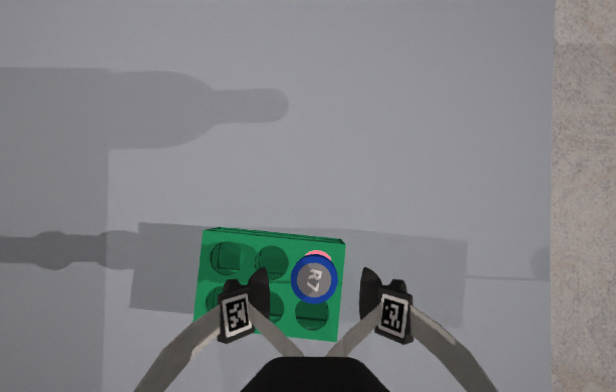

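Scene clock: 130.97 s.
r1.base_odometry: x=-0.302 y=+0.807 heading=+2.099 (m, m, rad; r1's odometry frame)
r1.turned_by_wheels: +0.000 (rad since the last result)
r1.turned_by_imu: -0.001 (rad since the last result)
r1.base_tilt: forward=-0.1 right=+0.6 (deg)
r1.lidar_m: 0.28 0.30 0.51 1.22 2.39 1.77 1.69 1.77 2.46 3.20 0.41 0.30
r1.base_status: not commanded
r1.joint_positions: lift_m=+0.912 arm_m=+0.320 wrist_yaw_rad=+0.000 wrist_pitch_rad=+1.570 wrist_roll_rad=+0.004 gripper_m=+0.050
r1.joint_status: all done
r1.motor_effort: lift_m=+13(13) arm_m=+7(7) wrist_yaw_rad=+0(2) wrist_pitch_rad=+1(1) wrist_roll_rad=+1(0) gripper_m=-5(19) wheel_0=+3(3) wheel_1=-3(3) wheel_2=+0(1) (%)
r1.hand_pose: x=+0.4913 y=-0.0874 z=+0.8021 quat_wxyz=(+0.707, +0.001, +0.707, -0.001) (m; r1's base frame)
r1.wrist_depth_mm: 267 244 274 274 279 268 281 / 271 247 273 256 281 259 278 / 278 263 277 279 282 271 289 / 291 274 277 282 285 329 286 / 259 276 277 254 286 293 262 / 228 286 194 257 201 278 231 / 214 224 283 109 267 226 230
r2.base_odometry: x=-0.708 y=+0.968 heading=+1.618 (m, m, rad; r2's odometry frame)
r2.turned_by_wheels: +0.000 (rad since the last result)
r2.turned_by_imu: +0.000 (rad since the last result)
r2.base_tilt: forward=-0.4 right=+0.9 (deg)
r2.lidar_m: 0.26 0.30 0.42 4.36 2.34 1.74 1.70 1.81 2.51 4.40 0.42 0.29
r2.base_status: done
r2.joint_positions: lift_m=+1.040 arm_m=+0.485 wrist_yaw_rad=+0.000 wrist_pitch_rad=+1.570 wrist_roll_rad=+0.019 gripper_m=+0.050
r2.joint_status: all done
r2.motor_effort: lift_m=+21(22) arm_m=-9(10) wrist_yaw_rad=+0(1) wrist_pitch_rad=+3(2) wrist_roll_rad=-1(1) gripper_m=-3(3) wheel_0=-2(13) wheel_1=-1(11) wheel_2=+0(1) (%)
r2.hand_pose: x=+0.6556 y=-0.0874 z=+0.9296 quat_wxyz=(+0.707, +0.007, +0.707, -0.007) (m; r2's base frame)
r2.wrist_depth_mm: 399 379 373 370 250 399 397 / 404 397 397 397 260 392 392 / 402 394 394 394 389 392 392 / 399 362 392 392 389 389 392 / 397 334 338 329 330 389 387 / 397 357 212 384 198 387 387 / 394 325 379 149 382 384 379
pictures: r1_wrist_camera, r2_wrist_camera
camera_calibration (this result's frames):
r1_wrist_camera: T_world_to_cam=[[-0.0198746, -0.999053, 0.0386959, -0.109703], [-0.999588, 0.0206571, 0.0199269, 0.530925], [-0.0207074, -0.0382839, -0.999052, 1.03709], [0, 0, 0, 1]] pos_world=[0.550002, -0.0808628, 1.02977]
r2_wrist_camera: T_world_to_cam=[[-0.0349511, -0.999037, -0.0265101, -0.0335919], [-0.999024, 0.0356428, -0.0260823, 0.747311], [0.0270021, 0.0255726, -0.999308, 1.13903], [0, 0, 0, 1]] pos_world=[0.714652, -0.0893237, 1.15684]
Images, in order (width x height): r1_wrist_camera 616x392, r2_wrist_camera 616x392.

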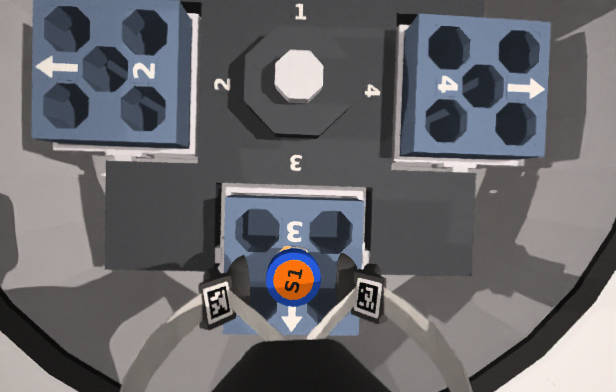

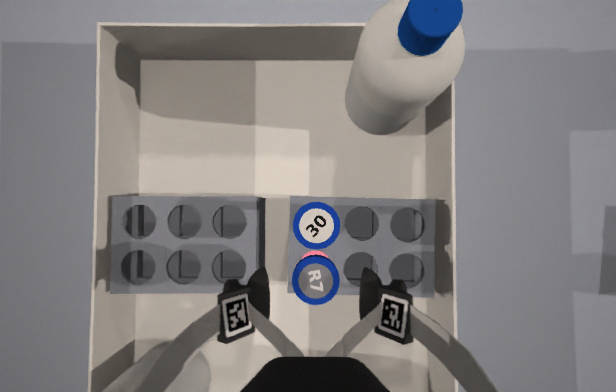

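execute_actions --actions '[{"r1":{"joints":{"lift_m":1.08},"pace":"fast"},"r2":{"joints":{"lift_m":0.987}}}]' --cameras '[]'

execute_actions --actions '[{"r1":{"joints":{"arm_m":0.39},"pace":"fast"},"r2":{"joints":{"gripper_m":0.012}}}]' --cameras '["r1_wrist_camera","r2_wrist_camera"]'

zoom_image --camera "r1_wrist_camera" --region '[200, 0, 400, 340]'

Scene clock: 135.27 s.
r1.base_odometry: x=-0.302 y=+0.807 heading=+2.099 (m, m, rad; r1's odometry frame)
r1.turned_by_wheels: +0.000 (rad since the last result)
r1.turned_by_imu: -0.001 (rad since the last result)
r1.base_tilt: forward=+0.0 right=+0.7 (deg)
r1.lidar_m: 0.29 0.30 0.51 1.21 2.38 1.77 1.70 1.77 2.47 3.20 0.41 0.31
r1.base_status: not commanded
r1.joint_positions: lift_m=+1.080 arm_m=+0.320 wrist_yaw_rad=+0.000 wrist_pitch_rad=+1.570 wrist_roll_rad=+0.004 gripper_m=+0.050
r1.joint_status: all done
r1.motor_effort: lift_m=+22(24) arm_m=+8(7) wrist_yaw_rad=+1(1) wrist_pitch_rad=+0(0) wrist_roll_rad=+1(1) gripper_m=-4(4) wheel_0=+3(3) wheel_1=-3(3) wheel_2=-1(1) (%)
r1.hand_pose: x=+0.4913 y=-0.0874 z=+0.9694 quat_wxyz=(+0.707, +0.001, +0.707, -0.001) (m; r1's base frame)
r1.wrist_depth_mm: 366 424 433 418 449 392 1205 / 366 424 439 442 449 418 1205 / 373 427 439 427 427 424 1229 / 373 452 439 445 484 402 1229 / 375 379 445 424 452 399 1255 / 377 379 194 397 200 402 1255 / 1160 382 389 109 1229 1229 1281
r2.base_odometry: x=-0.708 y=+0.968 heading=+1.618 (m, m, rad; r2's odometry frame)
r2.turned_by_wheels: +0.000 (rad since the last result)
r2.turned_by_imu: +0.000 (rad since the last result)
r2.base_tilt: forward=-0.3 right=+0.9 (deg)
r2.lidar_m: 0.27 0.31 0.44 4.35 2.33 1.76 1.69 1.79 2.53 4.40 0.41 0.29
r2.base_status: not commanded
r2.joint_positions: lift_m=+0.987 arm_m=+0.485 wrist_yaw_rad=+0.000 wrist_pitch_rad=+1.570 wrist_roll_rad=+0.019 gripper_m=+0.050
r2.joint_status: all done
r2.motor_effort: lift_m=+16(20) arm_m=-9(8) wrist_yaw_rad=+0(0) wrist_pitch_rad=+4(2) wrist_roll_rad=+0(0) gripper_m=-2(5) wheel_0=-2(2) wheel_1=-1(1) wheel_2=+0(0) (%)
r2.hand_pose: x=+0.6556 y=-0.0874 z=+0.8770 quat_wxyz=(+0.707, +0.007, +0.707, -0.007) (m; r2's base frame)
r2.wrist_depth_mm: 351 329 327 327 204 201 342 / 347 343 345 343 252 338 342 / 345 342 343 342 338 338 340 / 343 310 334 340 334 336 336 / 343 303 278 276 307 300 336 / 343 310 213 274 198 300 336 / 303 327 334 149 332 301 330
pictures: none
No camera images: the call's "cameras" was empty. Leave "cameras" out to get every camera's image.

Scene clock: 136.43 s.
r1.base_odometry: x=-0.302 y=+0.807 heading=+2.099 (m, m, rad; r1's odometry frame)
r1.turned_by_wheels: +0.000 (rad since the last result)
r1.turned_by_imu: +0.000 (rad since the last result)
r1.base_tilt: forward=+0.0 right=+0.6 (deg)
r1.lidar_m: 0.28 0.30 0.53 1.23 2.38 1.77 1.69 1.80 2.46 3.21 0.42 0.31
r1.base_status: not commanded
r1.joint_positions: lift_m=+1.080 arm_m=+0.389 wrist_yaw_rad=+0.000 wrist_pitch_rad=+1.570 wrist_roll_rad=+0.004 gripper_m=+0.050
r1.joint_status: all done
r1.motor_effort: lift_m=+22(22) arm_m=+8(9) wrist_yaw_rad=+1(0) wrist_pitch_rad=-1(1) wrist_roll_rad=+1(2) gripper_m=-5(6) wheel_0=+3(3) wheel_1=-3(3) wheel_2=-1(0) (%)
r1.hand_pose: x=+0.5598 y=-0.0874 z=+0.9694 quat_wxyz=(+0.707, +0.001, +0.707, -0.001) (m; r1's base frame)
r1.wrist_depth_mm: 368 370 459 455 433 389 1205 / 370 418 436 418 445 397 1229 / 373 436 442 445 452 418 1229 / 375 424 442 430 430 424 1229 / 375 445 442 452 459 399 1229 / 377 379 194 424 200 402 1229 / 382 382 397 109 399 404 1255
r2.base_odometry: x=-0.708 y=+0.968 heading=+1.618 (m, m, rad; r2's odometry frame)
r2.turned_by_wheels: +0.000 (rad since the last result)
r2.turned_by_imu: +0.000 (rad since the last result)
r2.base_tilt: forward=-0.2 right=+0.8 (deg)
r2.lidar_m: 0.26 0.30 0.44 4.37 2.36 1.75 1.69 1.82 2.54 4.40 0.41 0.26
r2.base_status: not commanded
r2.joint_positions: lift_m=+0.987 arm_m=+0.485 wrist_yaw_rad=+0.000 wrist_pitch_rad=+1.570 wrist_roll_rad=+0.019 gripper_m=+0.012
r2.joint_status: all done
r2.motor_effort: lift_m=+15(16) arm_m=-9(9) wrist_yaw_rad=+0(0) wrist_pitch_rad=+2(1) wrist_roll_rad=-1(0) gripper_m=-13(13) wheel_0=-2(2) wheel_1=-1(1) wheel_2=+0(0) (%)
r2.hand_pose: x=+0.6556 y=-0.0874 z=+0.8770 quat_wxyz=(+0.707, +0.007, +0.707, -0.007) (m; r2's base frame)
r2.wrist_depth_mm: 347 329 327 327 204 201 343 / 347 343 342 342 251 340 342 / 347 342 343 342 338 338 338 / 342 312 334 338 336 338 336 / 343 303 278 220 306 301 336 / 343 307 195 208 193 300 332 / 301 320 336 336 329 301 334
pictures: r1_wrist_camera, r2_wrist_camera
camera_calibration (this result's frames):
r1_wrist_camera: T_world_to_cam=[[-0.0198462, -0.999054, 0.0386986, -0.114834], [-0.999586, 0.0206341, 0.0200657, 0.595895], [-0.0208453, -0.0382844, -0.999049, 1.2057], [0, 0, 0, 1]] pos_world=[0.618503, -0.0808615, 1.19704]
r2_wrist_camera: T_world_to_cam=[[-0.0349511, -0.999037, -0.0265101, -0.0349857], [-0.999024, 0.0356427, -0.0260823, 0.745938], [0.0270021, 0.0255726, -0.999308, 1.08649], [0, 0, 0, 1]] pos_world=[0.71465, -0.0893237, 1.10427]
Images, in order (width x height): r1_wrist_camera 616x392, r2_wrist_camera 616x392.

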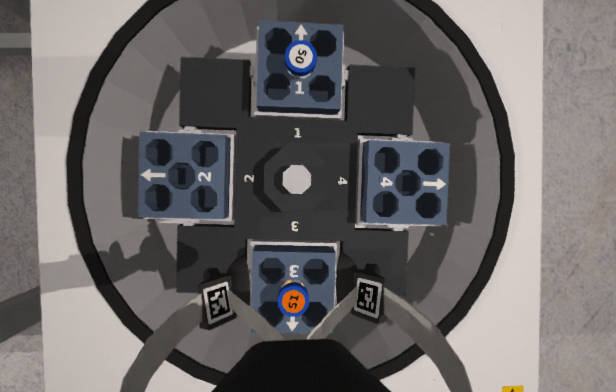

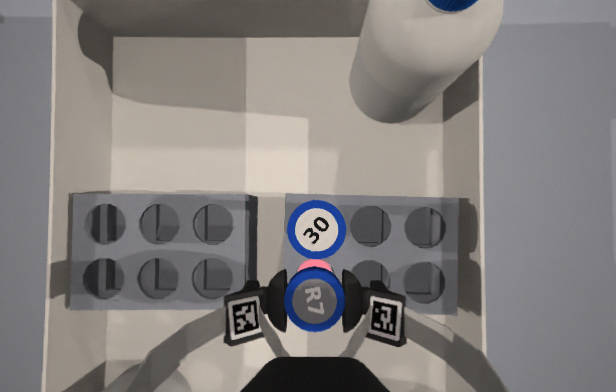

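Region (200, 0, 400, 340) of r1_wrist_camera's 616x392 image, scaled by 1.482; it fills the left 296 columns of this view, and the rest is white.

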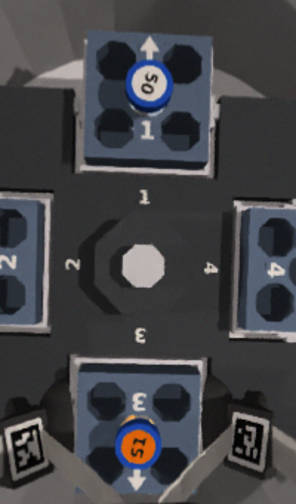

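execute_actions --actions '[{"r1":{"base":{"strafe_m":0.25},"joints":{"arm_m":0.2,"lift_m":1.1},"pace":"max"},"r2":{"joints":{"lift_m":1.08}}}]' --cameras '[]'

execute_actions --actions '[{"r1":{"base":{"strafe_m":0.62},"pace":"max"},"r2":{"base":{"strafe_m":-0.476},"joints":{"arm_m":0.457},"pace":"fast"}}]' --cameras '["r2_wrist_camera"]'

zoom_image --camera "r2_wrist_camera" --region '[200, 180, 400, 340]'

Scene clock: 142.43 s.
r1.base_odometry: x=-0.518 y=+0.681 heading=+2.099 (m, m, rad; r1's odometry frame)
r1.turned_by_wheels: +0.000 (rad since the last result)
r1.turned_by_imu: -0.002 (rad since the last result)
r1.base_tilt: forward=+0.0 right=+0.7 (deg)
r1.lidar_m: 0.28 0.35 0.44 1.25 2.38 1.76 1.69 1.76 2.45 3.44 0.44 0.30
r1.base_status: done
r1.joint_positions: lift_m=+1.100 arm_m=+0.201 wrist_yaw_rad=+0.000 wrist_pitch_rad=+1.570 wrist_roll_rad=+0.004 gripper_m=+0.050
r1.joint_status: all done
r1.motor_effort: lift_m=+21(23) arm_m=-7(6) wrist_yaw_rad=-3(2) wrist_pitch_rad=-1(0) wrist_roll_rad=+0(1) gripper_m=-3(4) wheel_0=+1(9) wheel_1=+0(9) wheel_2=+0(1) (%)
r1.hand_pose: x=+0.3724 y=-0.0874 z=+0.9894 quat_wxyz=(+0.707, +0.001, +0.707, -0.001) (m; r1's base frame)
r1.wrist_depth_mm: 430 1138 647 466 442 452 469 / 430 1160 647 402 473 473 477 / 433 1182 661 402 473 449 492 / 436 1182 654 404 413 517 424 / 436 1182 991 469 477 512 904 / 1160 1205 194 1008 200 1255 1281 / 1182 1182 1008 109 1255 1281 1281
r2.base_odometry: x=-0.708 y=+0.968 heading=+1.618 (m, m, rad; r2's odometry frame)
r2.turned_by_wheels: +0.000 (rad since the last result)
r2.turned_by_imu: +0.000 (rad since the last result)
r2.base_tilt: forward=-0.3 right=+0.8 (deg)
r2.lidar_m: 0.27 0.30 0.44 4.34 2.35 1.75 1.68 1.81 2.50 4.40 0.41 0.31
r2.base_status: not commanded
r2.joint_positions: lift_m=+1.080 arm_m=+0.485 wrist_yaw_rad=+0.000 wrist_pitch_rad=+1.570 wrist_roll_rad=+0.019 gripper_m=+0.012
r2.joint_status: all done
r2.motor_effort: lift_m=+22(21) arm_m=-9(8) wrist_yaw_rad=-1(0) wrist_pitch_rad=+1(2) wrist_roll_rad=+0(0) gripper_m=-13(13) wheel_0=-2(2) wheel_1=-1(1) wheel_2=+0(0) (%)
r2.hand_pose: x=+0.6556 y=-0.0874 z=+0.9695 quat_wxyz=(+0.707, +0.007, +0.707, -0.007) (m; r2's base frame)
r2.wrist_depth_mm: 442 442 442 439 307 436 439 / 445 442 436 436 294 439 430 / 439 436 436 433 404 433 427 / 439 427 436 430 427 430 433 / 436 392 373 373 368 430 427 / 439 430 194 208 193 427 424 / 430 359 379 424 421 427 424
pictures: none
No camera images: the call's "cameras" was empty. Leave "cameras" out to get every camera's image.

Scene clock: 145.63 s.
r1.base_odometry: x=-1.054 y=+0.369 heading=+2.099 (m, m, rad; r1's odometry frame)
r1.turned_by_wheels: +0.000 (rad since the last result)
r1.turned_by_imu: -0.001 (rad since the last result)
r1.base_tilt: forward=-0.1 right=+0.8 (deg)
r1.lidar_m: 0.29 0.31 0.44 4.69 2.36 1.74 1.66 1.77 2.44 1.16 0.44 0.31
r1.base_status: done
r1.joint_positions: lift_m=+1.100 arm_m=+0.201 wrist_yaw_rad=+0.000 wrist_pitch_rad=+1.570 wrist_roll_rad=+0.004 gripper_m=+0.050
r1.joint_status: not commanded
r1.motor_effort: lift_m=+21(21) arm_m=-7(8) wrist_yaw_rad=-1(2) wrist_pitch_rad=-2(2) wrist_roll_rad=-1(0) gripper_m=-5(6) wheel_0=+1(10) wheel_1=-2(9) wheel_2=-1(0) (%)
r1.hand_pose: x=+0.3724 y=-0.0874 z=+0.9894 quat_wxyz=(+0.707, +0.001, +0.707, -0.001) (m; r1's base frame)
r1.wrist_depth_mm: 424 433 436 445 449 455 462 / 427 436 442 449 452 459 462 / 430 436 445 449 455 459 466 / 433 439 442 452 459 462 469 / 439 445 445 455 462 469 691 / 1182 1205 194 1008 200 1229 1281 / 1182 1205 1008 109 1255 1255 1308
r2.base_odometry: x=-0.232 y=+0.990 heading=+1.618 (m, m, rad; r2's odometry frame)
r2.turned_by_wheels: +0.000 (rad since the last result)
r2.turned_by_imu: +0.000 (rad since the last result)
r2.base_tilt: forward=-0.3 right=+0.8 (deg)
r2.lidar_m: 0.25 0.28 0.41 1.57 2.37 1.79 1.72 1.82 2.55 3.92 0.38 0.28
r2.base_status: done
r2.joint_positions: lift_m=+1.080 arm_m=+0.459 wrist_yaw_rad=+0.000 wrist_pitch_rad=+1.570 wrist_roll_rad=+0.019 gripper_m=+0.012
r2.joint_status: all done
r2.motor_effort: lift_m=+21(22) arm_m=-8(10) wrist_yaw_rad=+0(0) wrist_pitch_rad=+4(2) wrist_roll_rad=+0(1) gripper_m=-14(12) wheel_0=+1(13) wheel_1=+1(9) wheel_2=+0(1) (%)
r2.hand_pose: x=+0.6296 y=-0.0874 z=+0.9696 quat_wxyz=(+0.707, +0.007, +0.707, -0.007) (m; r2's base frame)
r2.wrist_depth_mm: 445 445 445 445 439 439 1205 / 442 439 439 436 439 436 1205 / 439 442 439 436 436 433 1182 / 442 433 436 430 433 430 1182 / 439 436 430 370 430 430 1182 / 436 430 194 208 193 427 1182 / 433 433 430 424 421 424 1182
pictures: r2_wrist_camera
camera_calibration (this result's frames):
r2_wrist_camera: T_world_to_cam=[[-0.0349502, -0.999037, -0.0265096, -0.0334423], [-0.999025, 0.0356414, -0.0260677, 0.722344], [0.0269875, 0.0255727, -0.999309, 1.1797], [0, 0, 0, 1]] pos_world=[0.688633, -0.0893237, 1.19683]
Images, in order (width x height): r2_wrist_camera 616x392.

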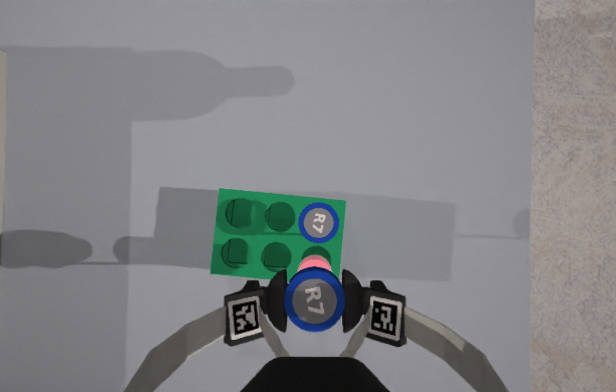

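Region (200, 180, 400, 340) of r2_wrist_camera's 616x392 image, scaled by 2.520; it fills the top 403 rows of this view, and the rest is white.

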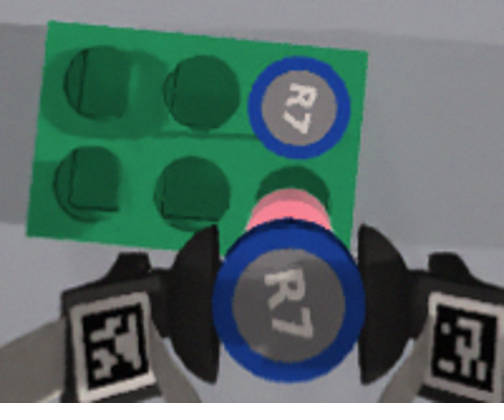

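execute_actions --actions '[{"r1":{"base":{"strafe_m":0.437},"joints":{"arm_m":0.5},"pace":"max"},"r2":{"joints":{"lift_m":0.982},"pace":"slow"}}]' --cameras '["r1_wrist_camera","r2_wrist_camera"]'

Scene clock: 150.53 s.
r1.base_odometry: x=-1.431 y=+0.149 heading=+2.099 (m, m, rad; r1's odometry frame)
r1.turned_by_wheels: +0.000 (rad since the last result)
r1.turned_by_imu: -0.002 (rad since the last result)
r1.base_tilt: forward=+0.0 right=+0.6 (deg)
r1.lidar_m: 0.29 0.33 0.45 4.26 2.33 1.76 1.68 1.77 2.42 1.19 0.44 0.32
r1.base_status: done
r1.joint_positions: lift_m=+1.100 arm_m=+0.499 wrist_yaw_rad=+0.000 wrist_pitch_rad=+1.570 wrist_roll_rad=+0.004 gripper_m=+0.050
r1.joint_status: all done
r1.motor_effort: lift_m=+21(21) arm_m=+7(7) wrist_yaw_rad=+1(1) wrist_pitch_rad=+0(0) wrist_roll_rad=+2(0) gripper_m=-4(4) wheel_0=+1(8) wheel_1=-2(9) wheel_2=-1(0) (%)
r1.hand_pose: x=+0.6699 y=-0.0874 z=+0.9894 quat_wxyz=(+0.707, +0.001, +0.707, -0.001) (m; r1's base frame)
r1.wrist_depth_mm: 427 433 433 442 442 452 459 / 430 436 436 442 351 452 459 / 433 436 439 445 452 459 466 / 430 439 389 433 418 462 469 / 436 442 387 389 445 466 473 / 436 445 194 449 201 466 473 / 442 449 334 109 452 469 477
r2.base_odometry: x=-0.232 y=+0.990 heading=+1.618 (m, m, rad; r2's odometry frame)
r2.turned_by_wheels: +0.000 (rad since the last result)
r2.turned_by_imu: +0.000 (rad since the last result)
r2.base_tilt: forward=-0.4 right=+0.9 (deg)
r2.lidar_m: 0.26 0.27 0.42 1.57 2.33 1.76 1.71 1.83 2.57 3.94 0.39 0.27
r2.base_status: not commanded
r2.joint_positions: lift_m=+0.982 arm_m=+0.459 wrist_yaw_rad=+0.000 wrist_pitch_rad=+1.570 wrist_roll_rad=+0.019 gripper_m=+0.012
r2.joint_status: all done
r2.motor_effort: lift_m=+16(18) arm_m=-9(8) wrist_yaw_rad=+0(1) wrist_pitch_rad=+2(2) wrist_roll_rad=-1(0) gripper_m=-14(15) wheel_0=+1(1) wheel_1=+1(1) wheel_2=+0(0) (%)
r2.hand_pose: x=+0.6296 y=-0.0874 z=+0.8720 quat_wxyz=(+0.707, +0.007, +0.707, -0.007) (m; r2's base frame)
r2.wrist_depth_mm: 345 343 343 340 340 338 336 / 343 342 340 340 336 338 336 / 342 338 338 338 336 336 332 / 342 340 330 330 332 332 334 / 338 336 278 215 334 330 332 / 338 334 195 208 190 329 330 / 334 334 330 330 329 327 329
pictures: r1_wrist_camera, r2_wrist_camera
camera_calibration (this result's frames):
r1_wrist_camera: T_world_to_cam=[[-0.0196818, -0.999057, 0.0386949, -0.113532], [-0.999593, 0.0204623, 0.0198778, 0.705707], [-0.0206509, -0.0382879, -0.999053, 1.2279], [0, 0, 0, 1]] pos_world=[0.728543, -0.0808513, 1.2171]
r2_wrist_camera: T_world_to_cam=[[-0.0349502, -0.999037, -0.0265096, -0.0360289], [-0.999025, 0.0356414, -0.0260677, 0.719798], [0.0269875, 0.0255727, -0.999309, 1.0822], [0, 0, 0, 1]] pos_world=[0.68863, -0.0893237, 1.09926]
Images, in order (width x height): r1_wrist_camera 616x392, r2_wrist_camera 616x392.

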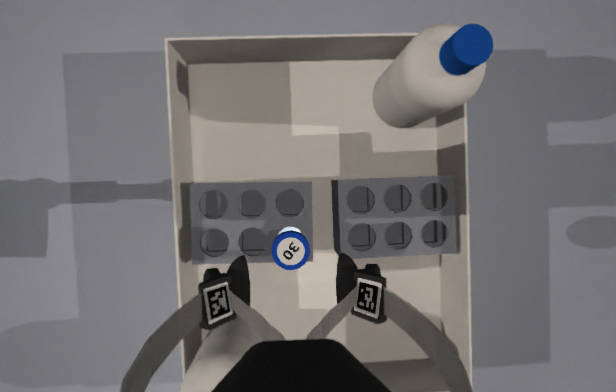

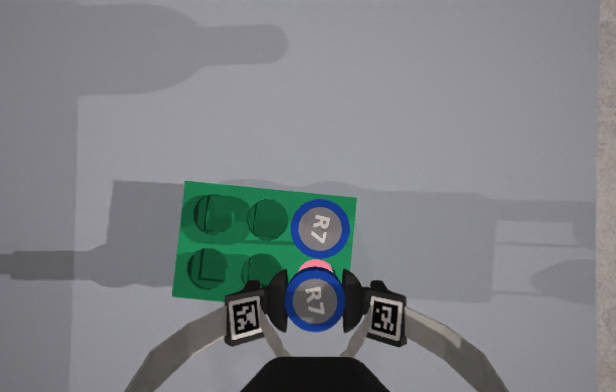

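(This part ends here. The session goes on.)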